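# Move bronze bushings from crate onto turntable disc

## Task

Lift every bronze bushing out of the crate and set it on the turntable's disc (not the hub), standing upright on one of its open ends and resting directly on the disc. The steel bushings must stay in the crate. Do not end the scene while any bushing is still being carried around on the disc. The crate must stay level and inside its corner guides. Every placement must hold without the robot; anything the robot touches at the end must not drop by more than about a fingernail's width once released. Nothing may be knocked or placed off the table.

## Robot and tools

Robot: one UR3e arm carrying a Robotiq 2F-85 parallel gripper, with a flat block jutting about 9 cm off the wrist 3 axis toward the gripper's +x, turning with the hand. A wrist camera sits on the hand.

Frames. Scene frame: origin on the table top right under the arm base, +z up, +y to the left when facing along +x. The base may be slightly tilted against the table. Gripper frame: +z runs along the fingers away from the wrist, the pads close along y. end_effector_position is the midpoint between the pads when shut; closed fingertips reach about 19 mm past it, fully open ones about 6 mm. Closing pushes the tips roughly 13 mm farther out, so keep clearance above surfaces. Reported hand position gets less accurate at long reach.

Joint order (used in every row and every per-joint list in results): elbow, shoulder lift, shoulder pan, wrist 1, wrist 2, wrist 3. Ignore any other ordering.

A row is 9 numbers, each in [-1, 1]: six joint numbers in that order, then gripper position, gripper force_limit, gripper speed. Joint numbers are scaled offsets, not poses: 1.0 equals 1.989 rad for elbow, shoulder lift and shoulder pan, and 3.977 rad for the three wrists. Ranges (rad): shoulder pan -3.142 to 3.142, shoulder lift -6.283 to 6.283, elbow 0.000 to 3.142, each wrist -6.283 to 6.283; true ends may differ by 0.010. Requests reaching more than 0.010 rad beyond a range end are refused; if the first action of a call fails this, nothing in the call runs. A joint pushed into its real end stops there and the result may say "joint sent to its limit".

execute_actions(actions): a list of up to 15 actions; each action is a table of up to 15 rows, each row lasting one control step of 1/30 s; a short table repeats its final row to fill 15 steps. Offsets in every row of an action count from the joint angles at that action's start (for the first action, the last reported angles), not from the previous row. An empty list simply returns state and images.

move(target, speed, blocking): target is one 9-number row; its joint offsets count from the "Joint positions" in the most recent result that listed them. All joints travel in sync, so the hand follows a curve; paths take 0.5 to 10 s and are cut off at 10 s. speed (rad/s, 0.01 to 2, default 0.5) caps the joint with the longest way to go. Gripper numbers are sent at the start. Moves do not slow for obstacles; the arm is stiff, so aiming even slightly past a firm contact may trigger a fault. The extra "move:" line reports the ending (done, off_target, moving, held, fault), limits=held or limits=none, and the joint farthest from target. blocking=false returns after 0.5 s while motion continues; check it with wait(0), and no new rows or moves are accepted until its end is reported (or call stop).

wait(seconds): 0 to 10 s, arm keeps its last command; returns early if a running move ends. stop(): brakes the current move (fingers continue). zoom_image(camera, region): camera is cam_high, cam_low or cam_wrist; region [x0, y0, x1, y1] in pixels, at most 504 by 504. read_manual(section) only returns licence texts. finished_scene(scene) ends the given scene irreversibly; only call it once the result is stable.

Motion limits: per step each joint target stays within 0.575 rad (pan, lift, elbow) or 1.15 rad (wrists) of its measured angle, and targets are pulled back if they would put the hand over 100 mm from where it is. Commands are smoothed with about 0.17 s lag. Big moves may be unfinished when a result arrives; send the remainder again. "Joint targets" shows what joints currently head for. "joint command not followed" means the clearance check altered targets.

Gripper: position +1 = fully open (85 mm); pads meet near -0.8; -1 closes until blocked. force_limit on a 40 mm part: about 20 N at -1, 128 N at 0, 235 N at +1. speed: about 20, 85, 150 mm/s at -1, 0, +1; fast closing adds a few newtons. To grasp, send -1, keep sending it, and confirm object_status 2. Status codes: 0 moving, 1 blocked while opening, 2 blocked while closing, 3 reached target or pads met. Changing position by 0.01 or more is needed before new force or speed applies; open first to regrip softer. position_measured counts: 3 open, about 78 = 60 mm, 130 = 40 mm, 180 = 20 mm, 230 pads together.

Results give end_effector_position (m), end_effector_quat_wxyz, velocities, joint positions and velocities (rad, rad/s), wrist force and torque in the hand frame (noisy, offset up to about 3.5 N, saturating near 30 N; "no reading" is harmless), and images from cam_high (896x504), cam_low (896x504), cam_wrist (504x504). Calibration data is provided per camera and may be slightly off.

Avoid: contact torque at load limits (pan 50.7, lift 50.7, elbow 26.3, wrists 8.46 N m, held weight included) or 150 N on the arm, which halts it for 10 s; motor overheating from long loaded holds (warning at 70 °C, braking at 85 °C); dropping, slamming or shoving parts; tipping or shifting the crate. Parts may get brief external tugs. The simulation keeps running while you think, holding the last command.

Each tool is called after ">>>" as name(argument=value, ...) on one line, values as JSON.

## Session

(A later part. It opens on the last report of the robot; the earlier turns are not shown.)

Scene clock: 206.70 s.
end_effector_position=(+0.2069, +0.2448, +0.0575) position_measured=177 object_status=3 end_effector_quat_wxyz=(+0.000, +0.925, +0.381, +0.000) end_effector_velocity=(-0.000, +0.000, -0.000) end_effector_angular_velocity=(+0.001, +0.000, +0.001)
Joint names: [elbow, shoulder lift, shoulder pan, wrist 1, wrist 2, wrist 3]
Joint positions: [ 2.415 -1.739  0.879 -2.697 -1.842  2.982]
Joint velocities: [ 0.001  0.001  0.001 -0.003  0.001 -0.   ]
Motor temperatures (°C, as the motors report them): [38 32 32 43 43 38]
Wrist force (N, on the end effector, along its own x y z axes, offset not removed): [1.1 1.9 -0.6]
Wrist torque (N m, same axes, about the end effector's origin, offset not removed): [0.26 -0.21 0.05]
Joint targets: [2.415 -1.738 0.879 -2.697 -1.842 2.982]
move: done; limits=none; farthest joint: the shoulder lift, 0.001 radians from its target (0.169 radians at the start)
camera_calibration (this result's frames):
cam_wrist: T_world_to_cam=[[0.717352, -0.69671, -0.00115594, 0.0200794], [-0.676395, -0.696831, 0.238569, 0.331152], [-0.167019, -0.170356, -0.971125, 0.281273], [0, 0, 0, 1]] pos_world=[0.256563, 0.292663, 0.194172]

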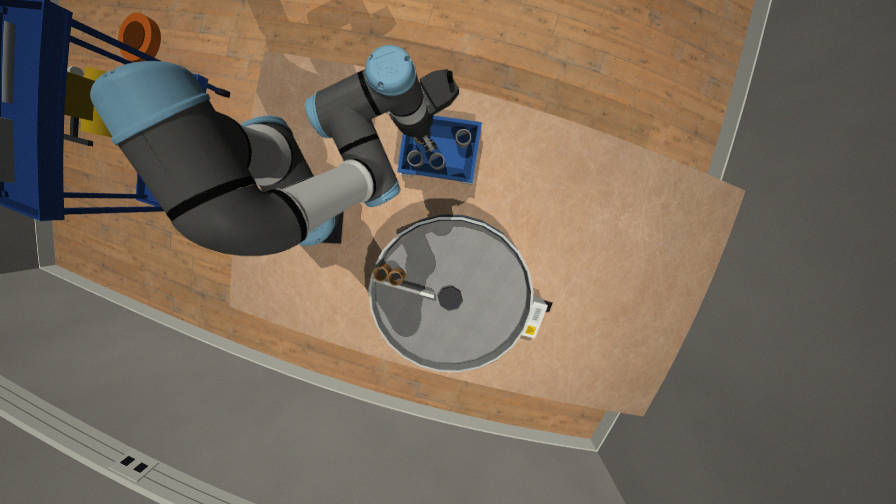

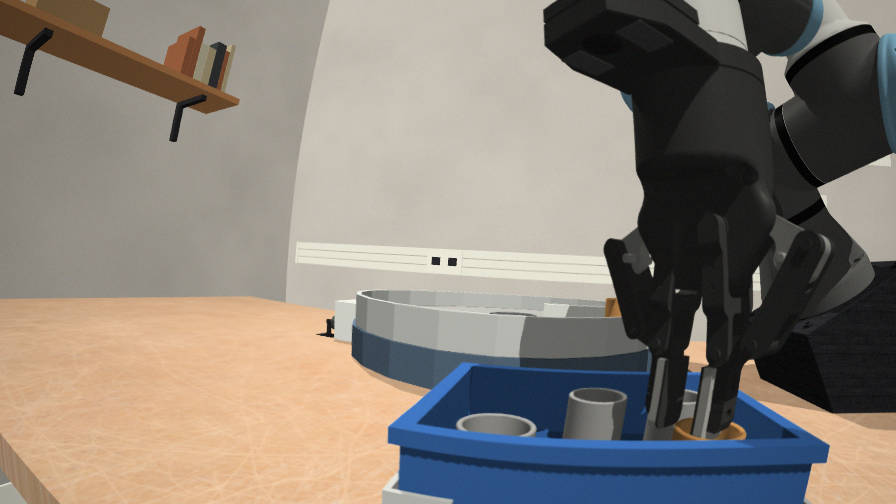

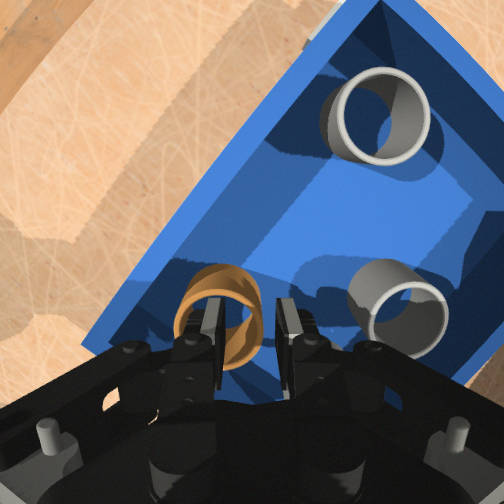

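Close, lift, up.

>>> execute_actions(actions=[[[0,0,0,0,0,0,-1,-0.3,-0.5]],[[0,0,0,0,0,0,-1,-0.3,-0.5]],[[0,0,0,0,0,0,-1,-0.3,-0.5]]])

>>> move(target=[-0.0505,-0.085,0.0305,0.072,-0.0066,0.0133,-1,-0.3,-0.5], speed=0.2)

>>> move(target=[-0.135,-0.04,0.018,0.09,-0.004,0.006,-1,-0.3,-0.5], speed=0.4)

Scene clock: 212.53 s.
end_effector_position=(+0.2069, +0.2448, +0.0575) position_measured=223 object_status=2 end_effector_quat_wxyz=(+0.000, +0.925, +0.381, +0.000) end_effector_velocity=(+0.000, +0.000, +0.000) end_effector_angular_velocity=(+0.001, -0.001, -0.000)
Joint names: [elbow, shoulder lift, shoulder pan, wrist 1, wrist 2, wrist 3]
Joint positions: [ 2.415 -1.738  0.879 -2.697 -1.842  2.982]
Joint velocities: [-0.001 -0.     0.    -0.     0.     0.   ]
Motor temperatures (°C, as the motors report them): [38 32 32 43 43 38]
Wrist force (N, on the end effector, along its own x y z axes, offset not removed): [0.4 2.5 -2.9]
Wrist torque (N m, same axes, about the end effector's origin, offset not removed): [0.14 -0.05 0.00]
Joint targets: [2.415 -1.738 0.879 -2.697 -1.842 2.982]
camera_calibration (this result's frames):
cam_wrist: T_world_to_cam=[[0.717361, -0.696701, -0.00116634, 0.0200722], [-0.676375, -0.696832, 0.238628, 0.331141], [-0.167065, -0.170393, -0.97111, 0.281265], [0, 0, 0, 1]] pos_world=[0.256566, 0.29266, 0.194143]

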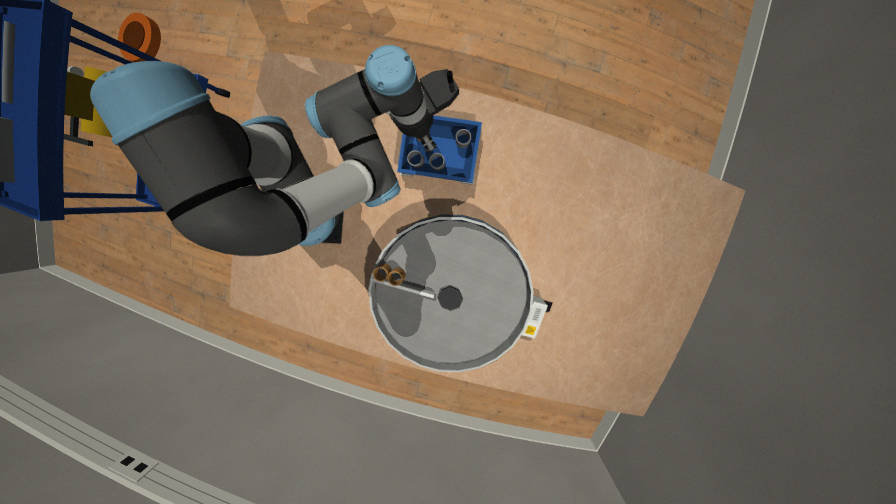

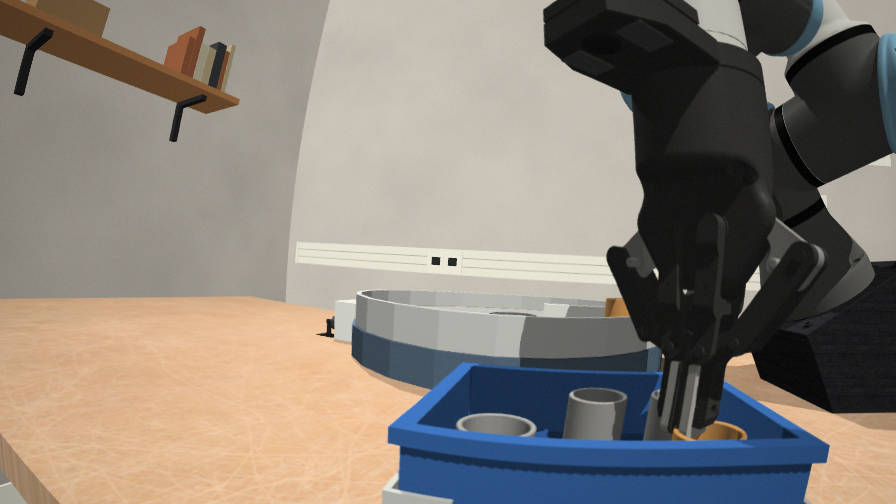

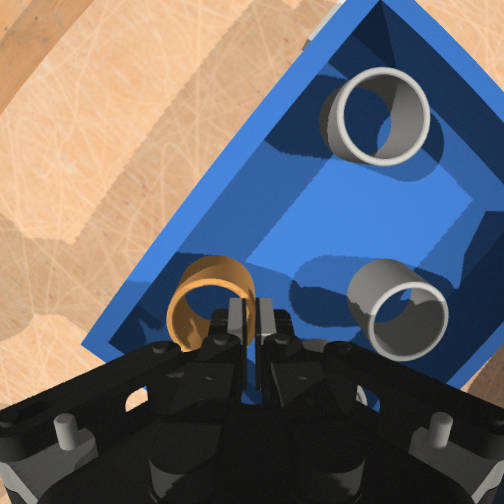

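Scene clock: 214.50 s.
end_effector_position=(+0.2069, +0.2445, +0.1006) position_measured=223 object_status=2 end_effector_quat_wxyz=(+0.001, +0.924, +0.383, +0.000) end_effector_velocity=(-0.000, +0.000, +0.001) end_effector_angular_velocity=(+0.001, -0.000, +0.000)
Joint names: [elbow, shoulder lift, shoulder pan, wrist 1, wrist 2, wrist 3]
Joint positions: [ 2.315 -1.907  0.94  -2.411 -1.869  3.035]
Joint velocities: [-0.001 -0.002  0.001  0.002 -0.     0.001]
Motor temperatures (°C, as the motors report them): [38 32 32 43 43 38]
Wrist force (N, on the end effector, along its own x y z axes, offset not removed): [0.8 0.9 1.0]
Wrist torque (N m, same axes, about the end effector's origin, offset not removed): [0.06 -0.18 -0.02]
Joint targets: [2.315 -1.907 0.940 -2.411 -1.869 3.035]
move: done; limits=none; farthest joint: the shoulder pan, 0.000 radians from its target (0.061 radians at the start)
camera_calibration (this result's frames):
cam_wrist: T_world_to_cam=[[0.72048, -0.693475, -0.000934438, 0.0184913], [-0.673138, -0.699673, 0.239462, 0.320663], [-0.166715, -0.171899, -0.970905, 0.323345], [0, 0, 0, 1]] pos_world=[0.256434, 0.292765, 0.237168]

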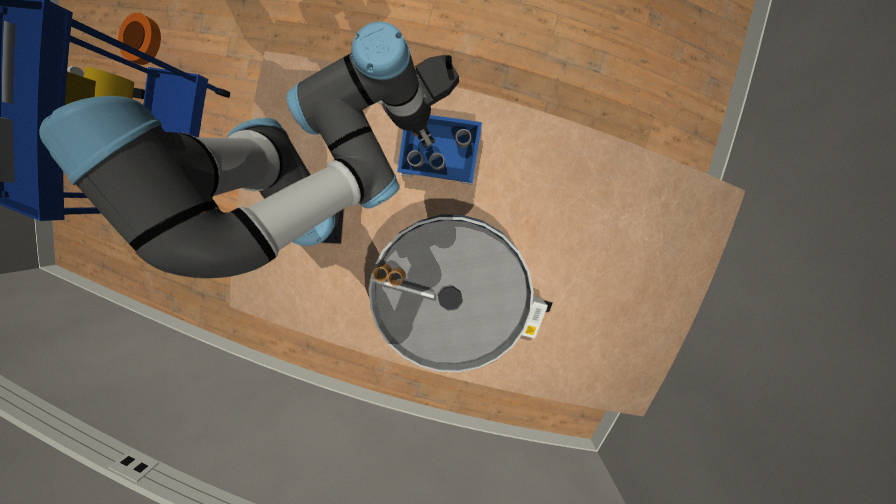

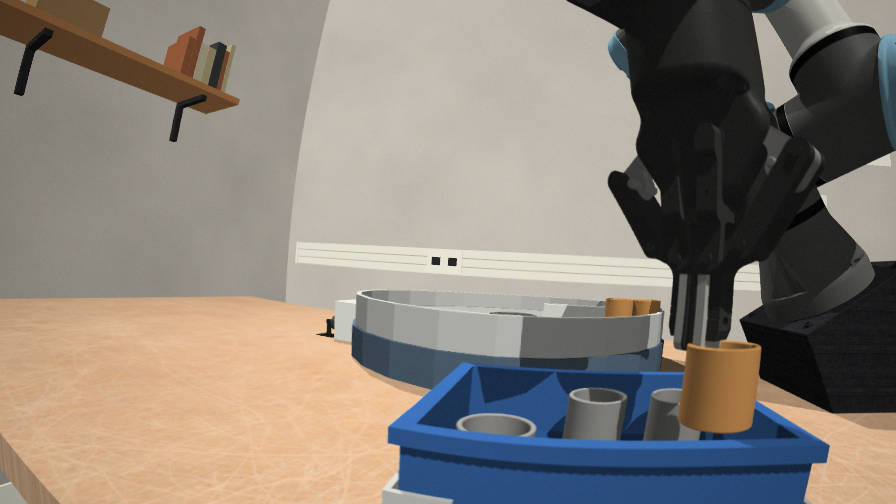

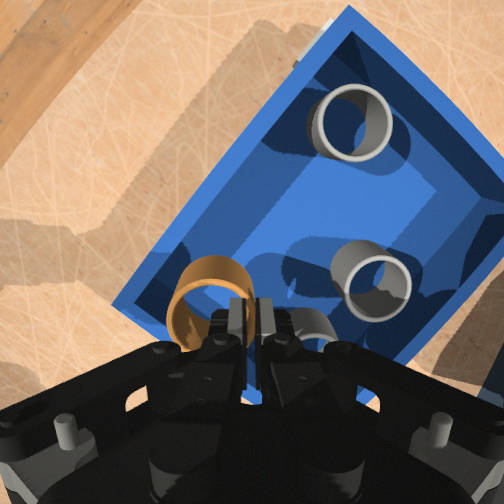

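Scene clock: 216.03 s.
end_effector_position=(+0.2312, +0.2495, +0.1602) position_measured=223 object_status=2 end_effector_quat_wxyz=(+0.001, +0.922, +0.388, +0.000) end_effector_velocity=(-0.000, +0.000, +0.001) end_effector_angular_velocity=(+0.001, +0.000, +0.001)
Joint names: [elbow, shoulder lift, shoulder pan, wrist 1, wrist 2, wrist 3]
Joint positions: [ 2.047 -1.987  0.975 -2.053 -1.885  3.058]
Joint velocities: [-0.002 -0.001  0.001  0.002  0.     0.   ]
Motor temperatures (°C, as the motors report them): [38 32 32 43 43 38]
Wrist force (N, on the end effector, along its own x y z axes, offset not removed): [1.0 1.6 0.8]
Wrist torque (N m, same axes, about the end effector's origin, offset not removed): [0.22 -0.18 -0.02]
Joint targets: [2.046 -1.987 0.975 -2.053 -1.885 3.058]
move: done; limits=none; farthest joint: the wrist 3, 0.001 radians from its target (0.024 radians at the start)
camera_calibration (this result's frames):
cam_wrist: T_world_to_cam=[[0.727508, -0.686099, 0.000158304, 0.00084552], [-0.666194, -0.706347, 0.239287, 0.326284], [-0.164063, -0.174189, -0.970949, 0.386081], [0, 0, 0, 1]] pos_world=[0.280095, 0.298301, 0.296789]

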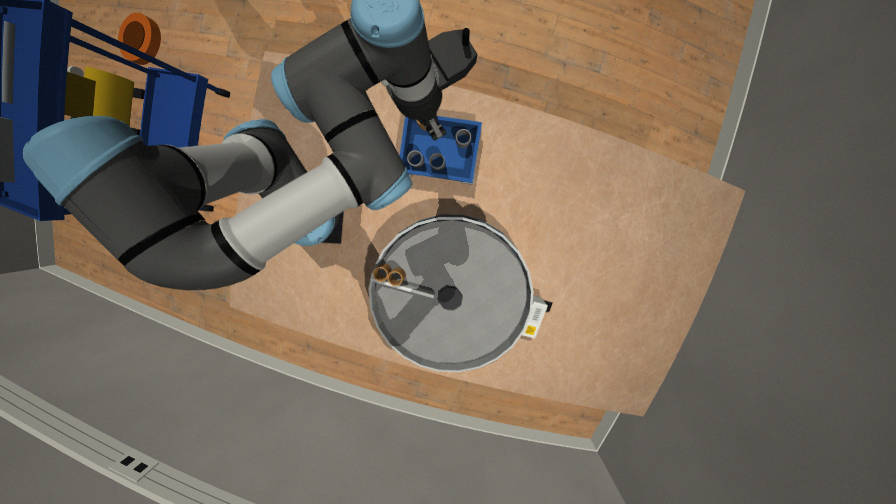

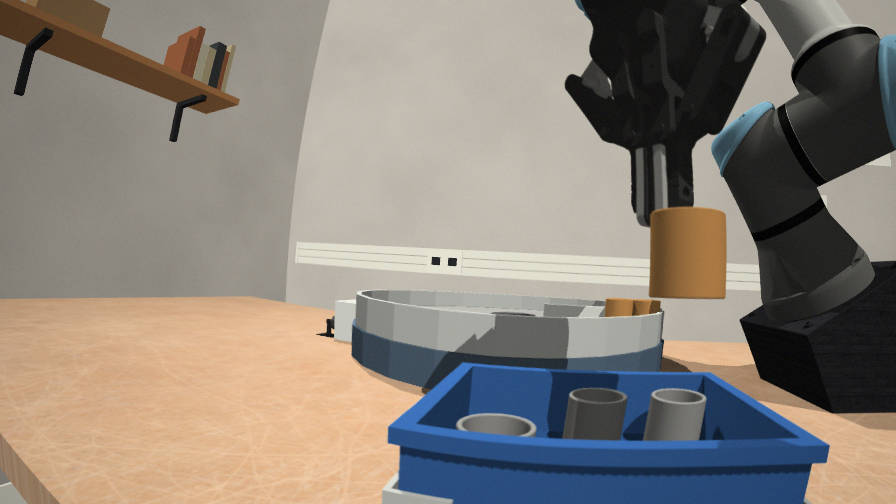

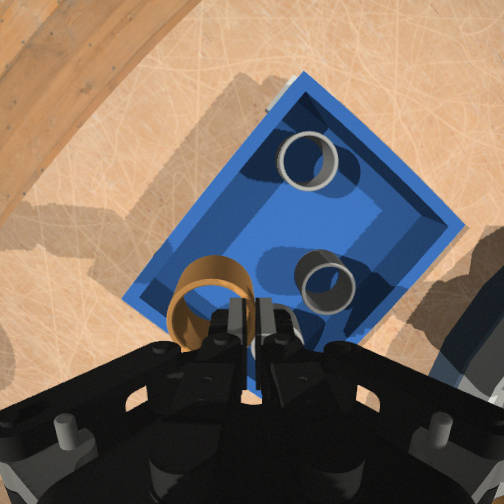

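>>> move(target=[-0.1403,-0.0608,-0.8451,0.134,0.1888,-0.5854,-1,-0.3,-0.5], speed=1.0)

>>> move(target=[0.077,0.0487,0.0487,-0.073,-0.0095,0.0223,-1,-0.3,-0.5], speed=0.12)

>>> execute_actions(actions=[[[0,0,0,0,0,0,-1,-0.3,-0.5]],[[0,0,0,0,0,0,-0.45,-0.3,0]],[[-0.04,-0.025,-0.025,0.037,0.005,-0.011,-0.45,-0.3,0]],[[-0.04,-0.025,-0.025,0.037,0.005,-0.011,-0.45,-0.3,0]],[[0,0,0,0,0,0,-0.45,-0.3,0]]])

>>> wait(seconds=10)

Scene clock: 223.63 s.
end_effector_position=(+0.4004, -0.0184, +0.1502) position_measured=223 object_status=2 end_effector_quat_wxyz=(-0.002, +0.706, +0.709, +0.001) end_effector_velocity=(-0.000, +0.000, -0.000) end_effector_angular_velocity=(+0.001, -0.000, +0.001)
Joint names: [elbow, shoulder lift, shoulder pan, wrist 1, wrist 2, wrist 3]
Joint positions: [ 1.768 -2.108 -0.705 -1.52  -1.134  0.73 ]
Joint velocities: [ 0.001 -0.    -0.001  0.     0.001 -0.002]
Motor temperatures (°C, as the motors report them): [39 32 32 43 43 38]
Wrist force (N, on the end effector, along its own x y z axes, offset not removed): [0.7 1.2 0.5]
Wrist torque (N m, same axes, about the end effector's origin, offset not removed): [0.12 -0.12 0.00]
Joint targets: [1.768 -2.108 -0.705 -1.520 -1.134 0.730]
move: done; limits=none; farthest joint: the shoulder pan, 0.001 radians from its target (1.681 radians at the start)
camera_calibration (this result's frames):
cam_wrist: T_world_to_cam=[[0.999741, 0.0225847, -0.00269299, -0.401602], [0.0225839, -0.971641, 0.23538, -0.0279031], [0.00269936, -0.23538, -0.9719, 0.28972], [0, 0, 0, 1]] pos_world=[0.401347, 0.0501526, 0.287065]

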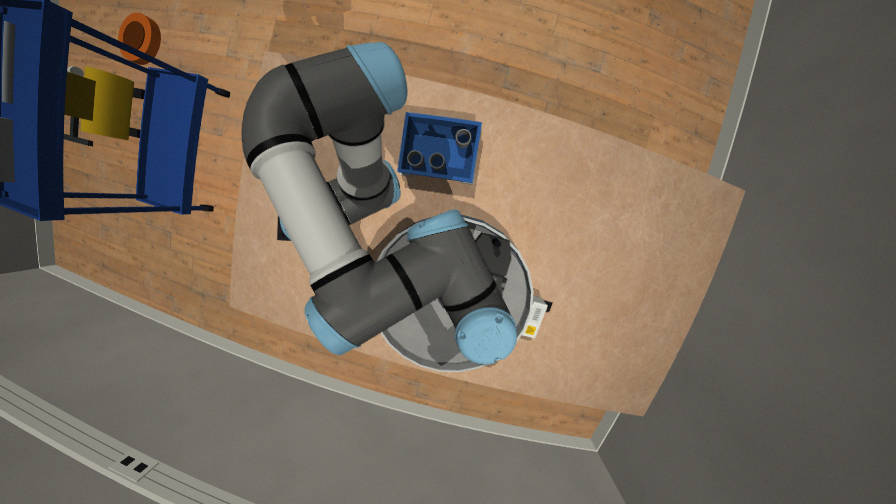

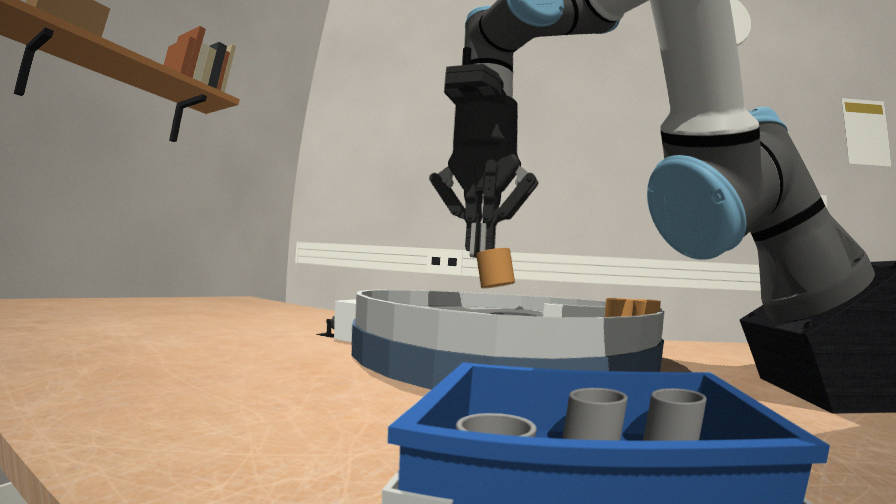

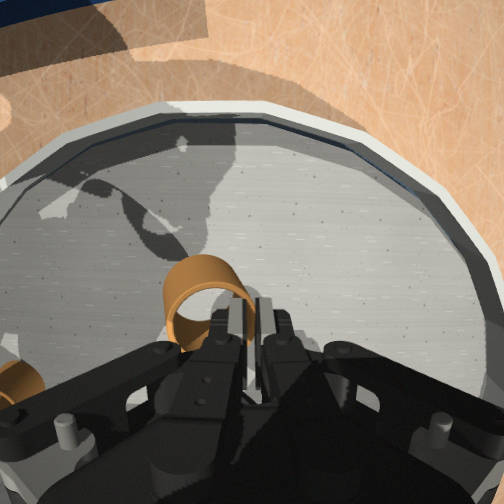

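Scene clock: 226.53 s.
end_effector_position=(+0.4019, -0.0251, +0.1056) position_measured=223 object_status=2 end_effector_quat_wxyz=(-0.002, +0.701, +0.713, -0.003) end_effector_velocity=(-0.000, -0.000, -0.000) end_effector_angular_velocity=(+0.000, +0.000, -0.000)
Joint names: [elbow, shoulder lift, shoulder pan, wrist 1, wrist 2, wrist 3]
Joint positions: [ 1.921 -2.011 -0.608 -1.81  -1.172  0.819]
Joint velocities: [ 0.001  0.001  0.001 -0.002 -0.     0.001]
Motor temperatures (°C, as the motors report them): [39 32 32 43 43 38]
Wrist force (N, on the end effector, along its own x y z axes, offset not removed): [1.2 0.1 -3.3]
Wrist torque (N m, same axes, about the end effector's origin, offset not removed): [0.20 -0.19 0.00]
Joint targets: [1.921 -2.011 -0.608 -1.811 -1.172 0.819]
move: done; limits=none; farthest joint: the elbow, 0.001 radians from its target (0.154 radians at the start)
camera_calibration (this result's frames):
cam_wrist: T_world_to_cam=[[0.999361, 0.0345804, -0.00902689, -0.4019], [0.0357365, -0.970002, 0.240456, -0.0296897], [-0.000441035, -0.240625, -0.970618, 0.245771], [0, 0, 0, 1]] pos_world=[0.402812, 0.0442375, 0.242061]

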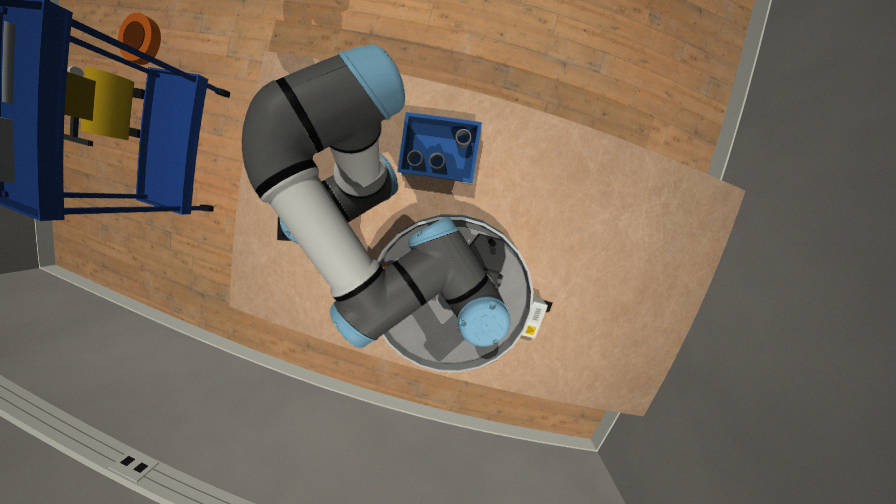

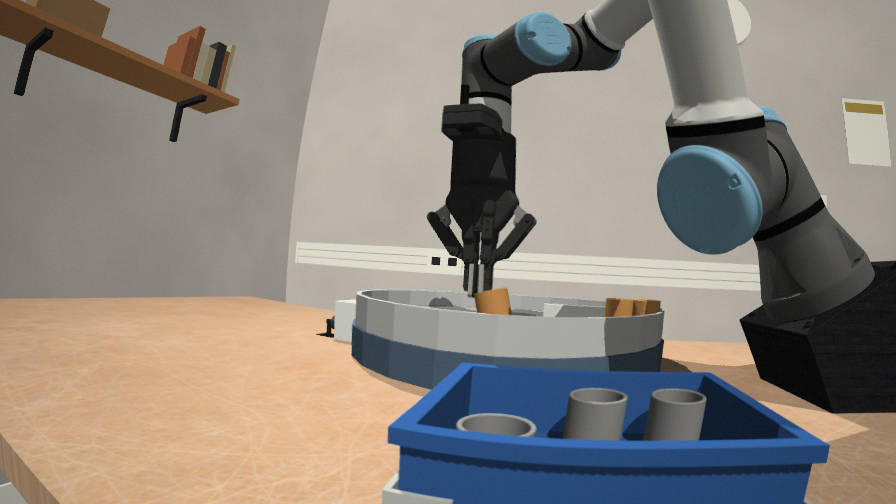

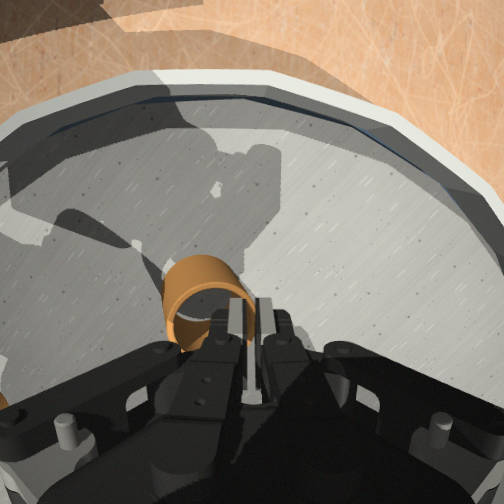

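Scene clock: 229.03 s.
end_effector_position=(+0.4017, -0.0188, +0.1516) position_measured=186 object_status=3 end_effector_quat_wxyz=(+0.001, +0.706, +0.708, +0.001) end_effector_velocity=(-0.000, -0.000, -0.000) end_effector_angular_velocity=(+0.000, +0.001, -0.003)
Joint names: [elbow, shoulder lift, shoulder pan, wrist 1, wrist 2, wrist 3]
Joint positions: [ 1.764 -2.109 -0.706 -1.52  -1.132  0.732]
Joint velocities: [ 0.     0.001 -0.001 -0.    -0.001  0.002]
Motor temperatures (°C, as the motors report them): [39 32 32 43 43 38]
Wrist force (N, on the end effector, along its own x y z axes, offset not removed): [1.5 1.7 0.2]
Wrist torque (N m, same axes, about the end effector's origin, offset not removed): [0.23 -0.29 0.03]
Joint targets: [1.764 -2.109 -0.706 -1.520 -1.132 0.733]
camera_calibration (this result's frames):
cam_wrist: T_world_to_cam=[[0.999767, 0.021505, 0.00163467, -0.403579], [0.0204945, -0.970921, 0.23852, -0.0282413], [0.00671652, -0.238431, -0.971136, 0.289179], [0, 0, 0, 1]] pos_world=[0.402121, 0.0502082, 0.288228]

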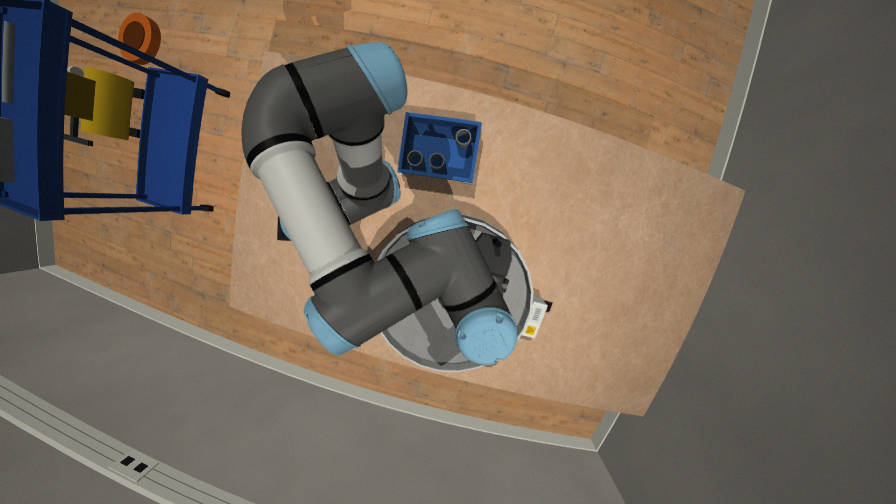

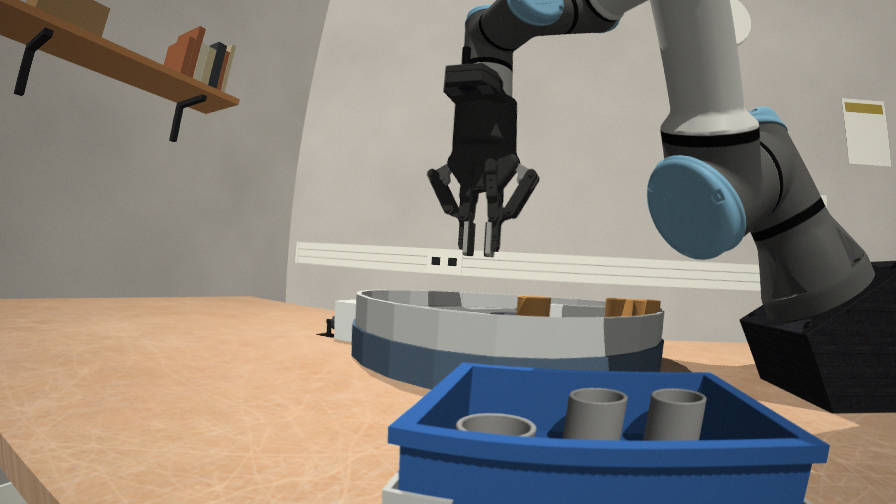

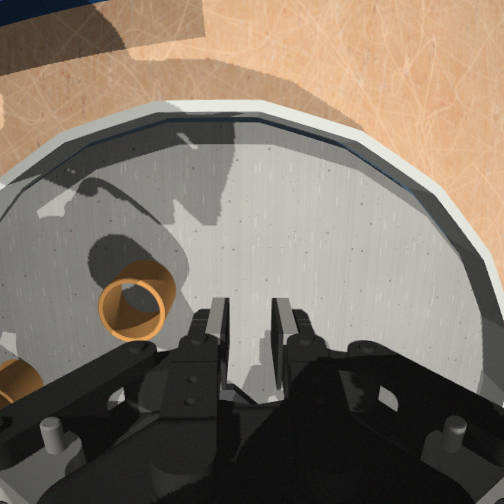

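Scene clock: 239.03 s.
end_effector_position=(+0.4017, -0.0188, +0.1516) position_measured=186 object_status=3 end_effector_quat_wxyz=(+0.001, +0.706, +0.708, +0.001) end_effector_velocity=(+0.000, -0.001, +0.000) end_effector_angular_velocity=(-0.002, -0.000, -0.001)
Joint names: [elbow, shoulder lift, shoulder pan, wrist 1, wrist 2, wrist 3]
Joint positions: [ 1.764 -2.109 -0.706 -1.52  -1.132  0.733]
Joint velocities: [-0.001 -0.    -0.002  0.    -0.     0.   ]
Motor temperatures (°C, as the motors report them): [39 32 32 43 43 38]
Wrist force (N, on the end effector, along its own x y z axes, offset not removed): [0.3 1.5 -0.2]
Wrist torque (N m, same axes, about the end effector's origin, offset not removed): [0.20 -0.05 -0.01]
Joint targets: [1.764 -2.109 -0.706 -1.520 -1.132 0.733]
wait: 10.00 s; at rest by 0.17 s
camera_calibration (this result's frames):
cam_wrist: T_world_to_cam=[[0.999771, 0.0213579, 0.00154, -0.403553], [0.0203746, -0.970936, 0.23847, -0.0281907], [0.00658846, -0.238384, -0.971149, 0.289206], [0, 0, 0, 1]] pos_world=[0.40213, 0.0501895, 0.288206]

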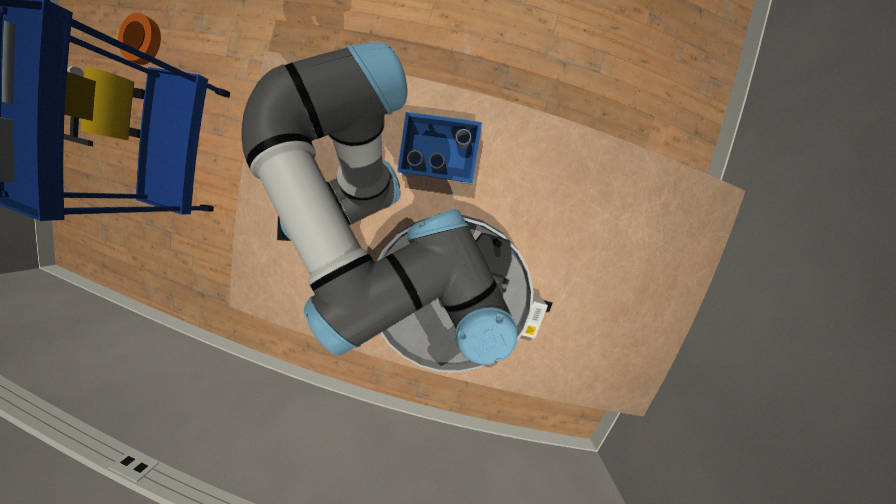

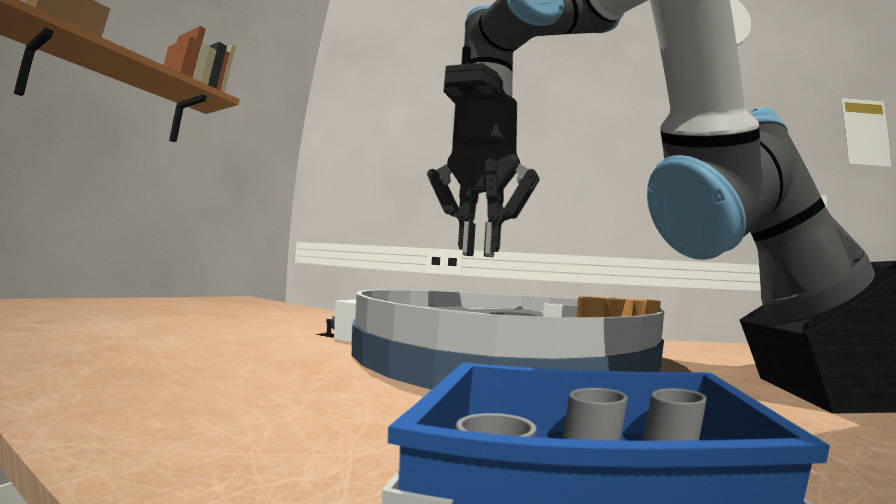

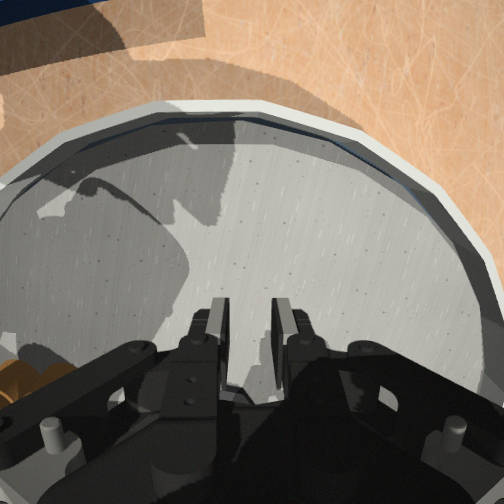

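Move clear to view from above.

>>> move(target=[0.09,0.12,0.82,-0.142,-0.182,0.35,-0.45,-0.3,0], speed=1.2)

>>> wait(seconds=4)

>>> zoom_image(camera="cam_high", region=[350,200,550,380])

Scene clock: 243.50 s.
end_effector_position=(+0.2618, +0.2662, +0.1518) position_measured=186 object_status=3 end_effector_quat_wxyz=(-0.002, +0.667, +0.745, +0.003) end_effector_velocity=(-0.001, +0.000, +0.000) end_effector_angular_velocity=(+0.001, -0.000, +0.001)
Joint names: [elbow, shoulder lift, shoulder pan, wrist 1, wrist 2, wrist 3]
Joint positions: [ 1.943 -1.87   0.924 -2.085 -1.856  2.124]
Joint velocities: [ 0.001  0.     0.003 -0.001 -0.001  0.001]
Motor temperatures (°C, as the motors report them): [39 32 32 43 43 38]
Wrist force (N, on the end effector, along its own x y z axes, offset not removed): [0.5 1.1 -0.5]
Wrist torque (N m, same axes, about the end effector's origin, offset not removed): [0.10 -0.12 0.02]
Joint targets: [1.943 -1.870 0.924 -2.085 -1.856 2.125]
move: done; limits=none; farthest joint: the wrist 3, 0.001 radians from its target (1.392 radians at the start)
camera_calibration (this result's frames):
cam_wrist: T_world_to_cam=[[0.991861, 0.127327, -0.000612212, -0.2956], [0.123977, -0.964646, 0.232568, 0.223434], [0.0290218, -0.230751, -0.97258, 0.350605], [0, 0, 0, 1]] pos_world=[0.255318, 0.334075, 0.288847]

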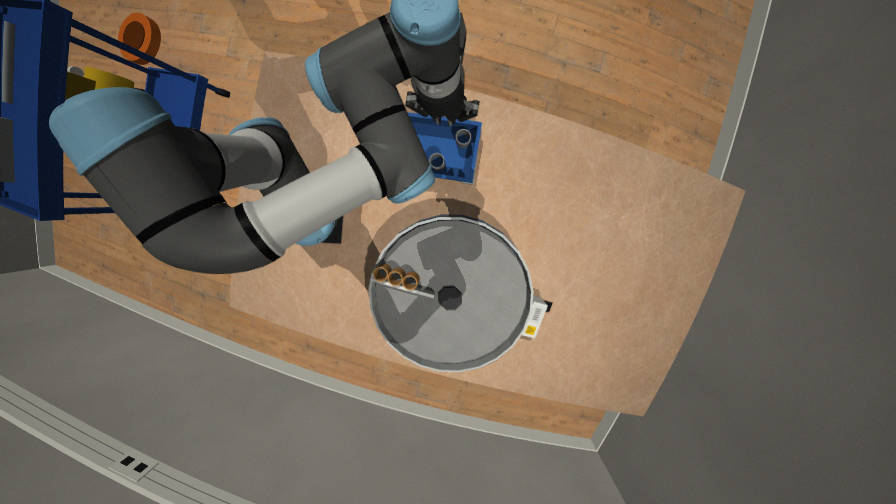

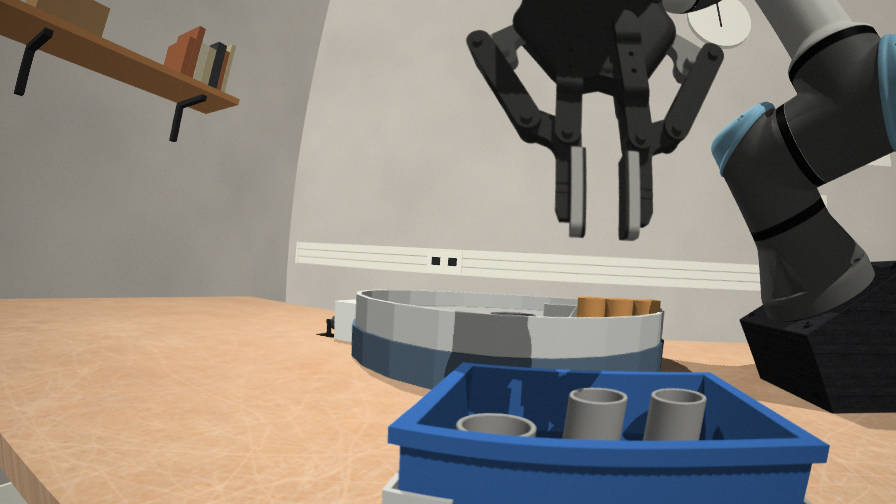

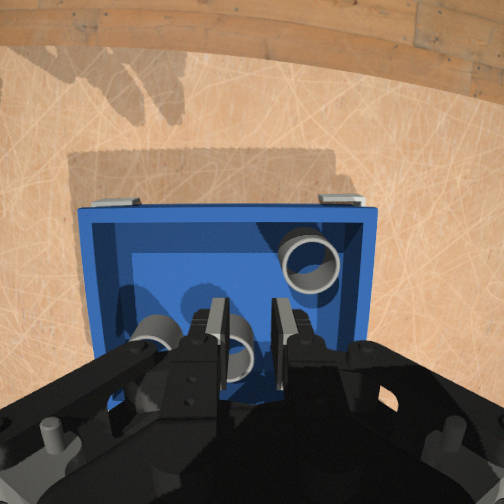

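Scene clock: 247.50 s.
end_effector_position=(+0.2618, +0.2663, +0.1518) position_measured=186 object_status=3 end_effector_quat_wxyz=(-0.002, +0.667, +0.745, +0.003) end_effector_velocity=(-0.000, -0.000, -0.000) end_effector_angular_velocity=(-0.000, +0.001, +0.001)
Joint names: [elbow, shoulder lift, shoulder pan, wrist 1, wrist 2, wrist 3]
Joint positions: [ 1.943 -1.87   0.924 -2.085 -1.856  2.125]
Joint velocities: [ 0.001  0.     0.001  0.    -0.     0.   ]
Motor temperatures (°C, as the motors report them): [39 32 32 43 43 38]
Wrist force (N, on the end effector, along its own x y z axes, offset not removed): [0.2 1.6 -0.1]
Wrist torque (N m, same axes, about the end effector's origin, offset not removed): [0.23 -0.07 0.03]
Joint targets: [1.943 -1.870 0.924 -2.085 -1.856 2.125]
wait: 4.00 s; at rest by 0.17 s
camera_calibration (this result's frames):
cam_wrist: T_world_to_cam=[[0.991859, 0.127339, -0.000556062, -0.295585], [0.123977, -0.964655, 0.232529, 0.223473], [0.0290735, -0.230705, -0.972589, 0.350605], [0, 0, 0, 1]] pos_world=[0.25528, 0.3341, 0.288866]

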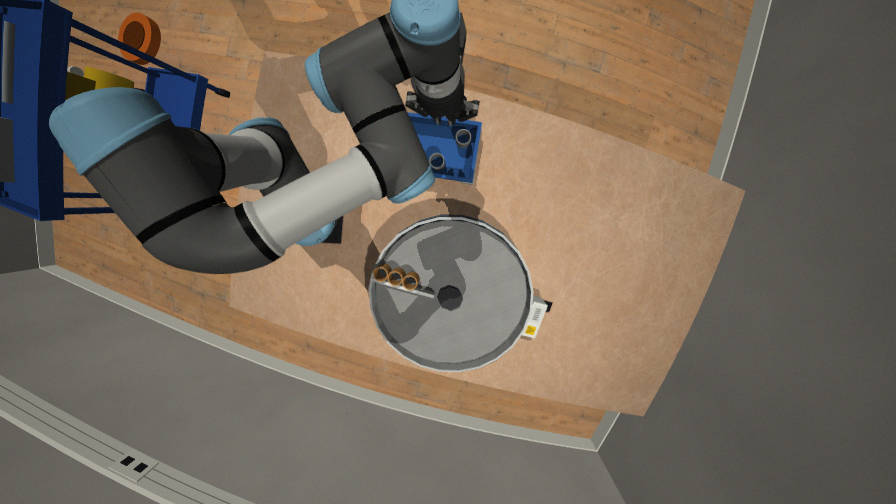

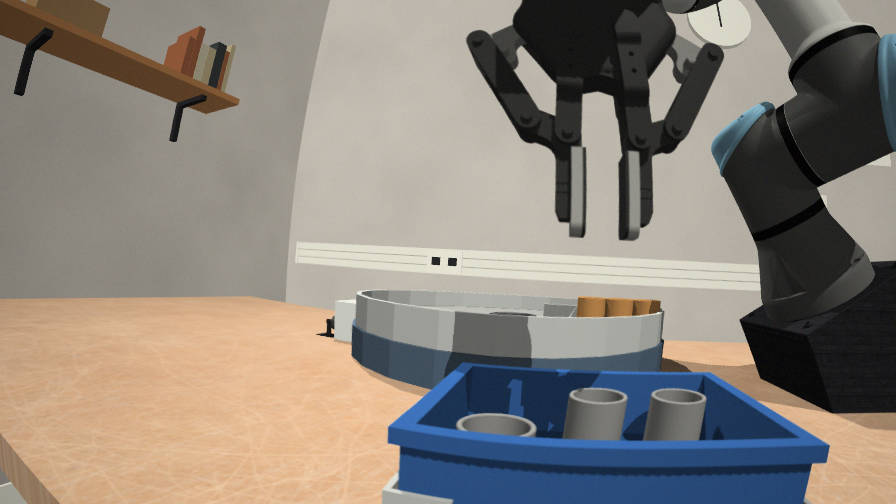

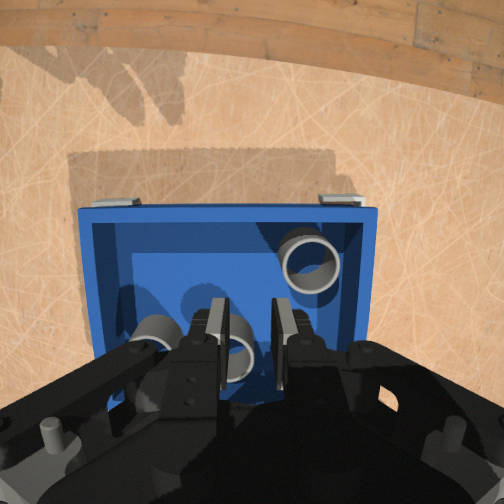

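Region (350, 200, 550, 380) of cam_high's 896x504 image, scaled by 2.520, with more detail than that image has; it fills the top 454 rows of this view, and the rest is white.

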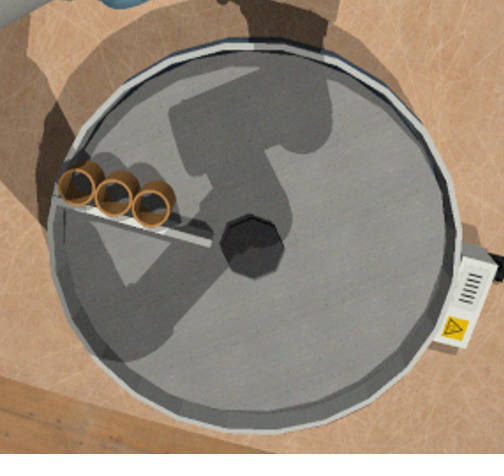

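>>> finished_scene(scene=2)

The scene is finished: the task was done.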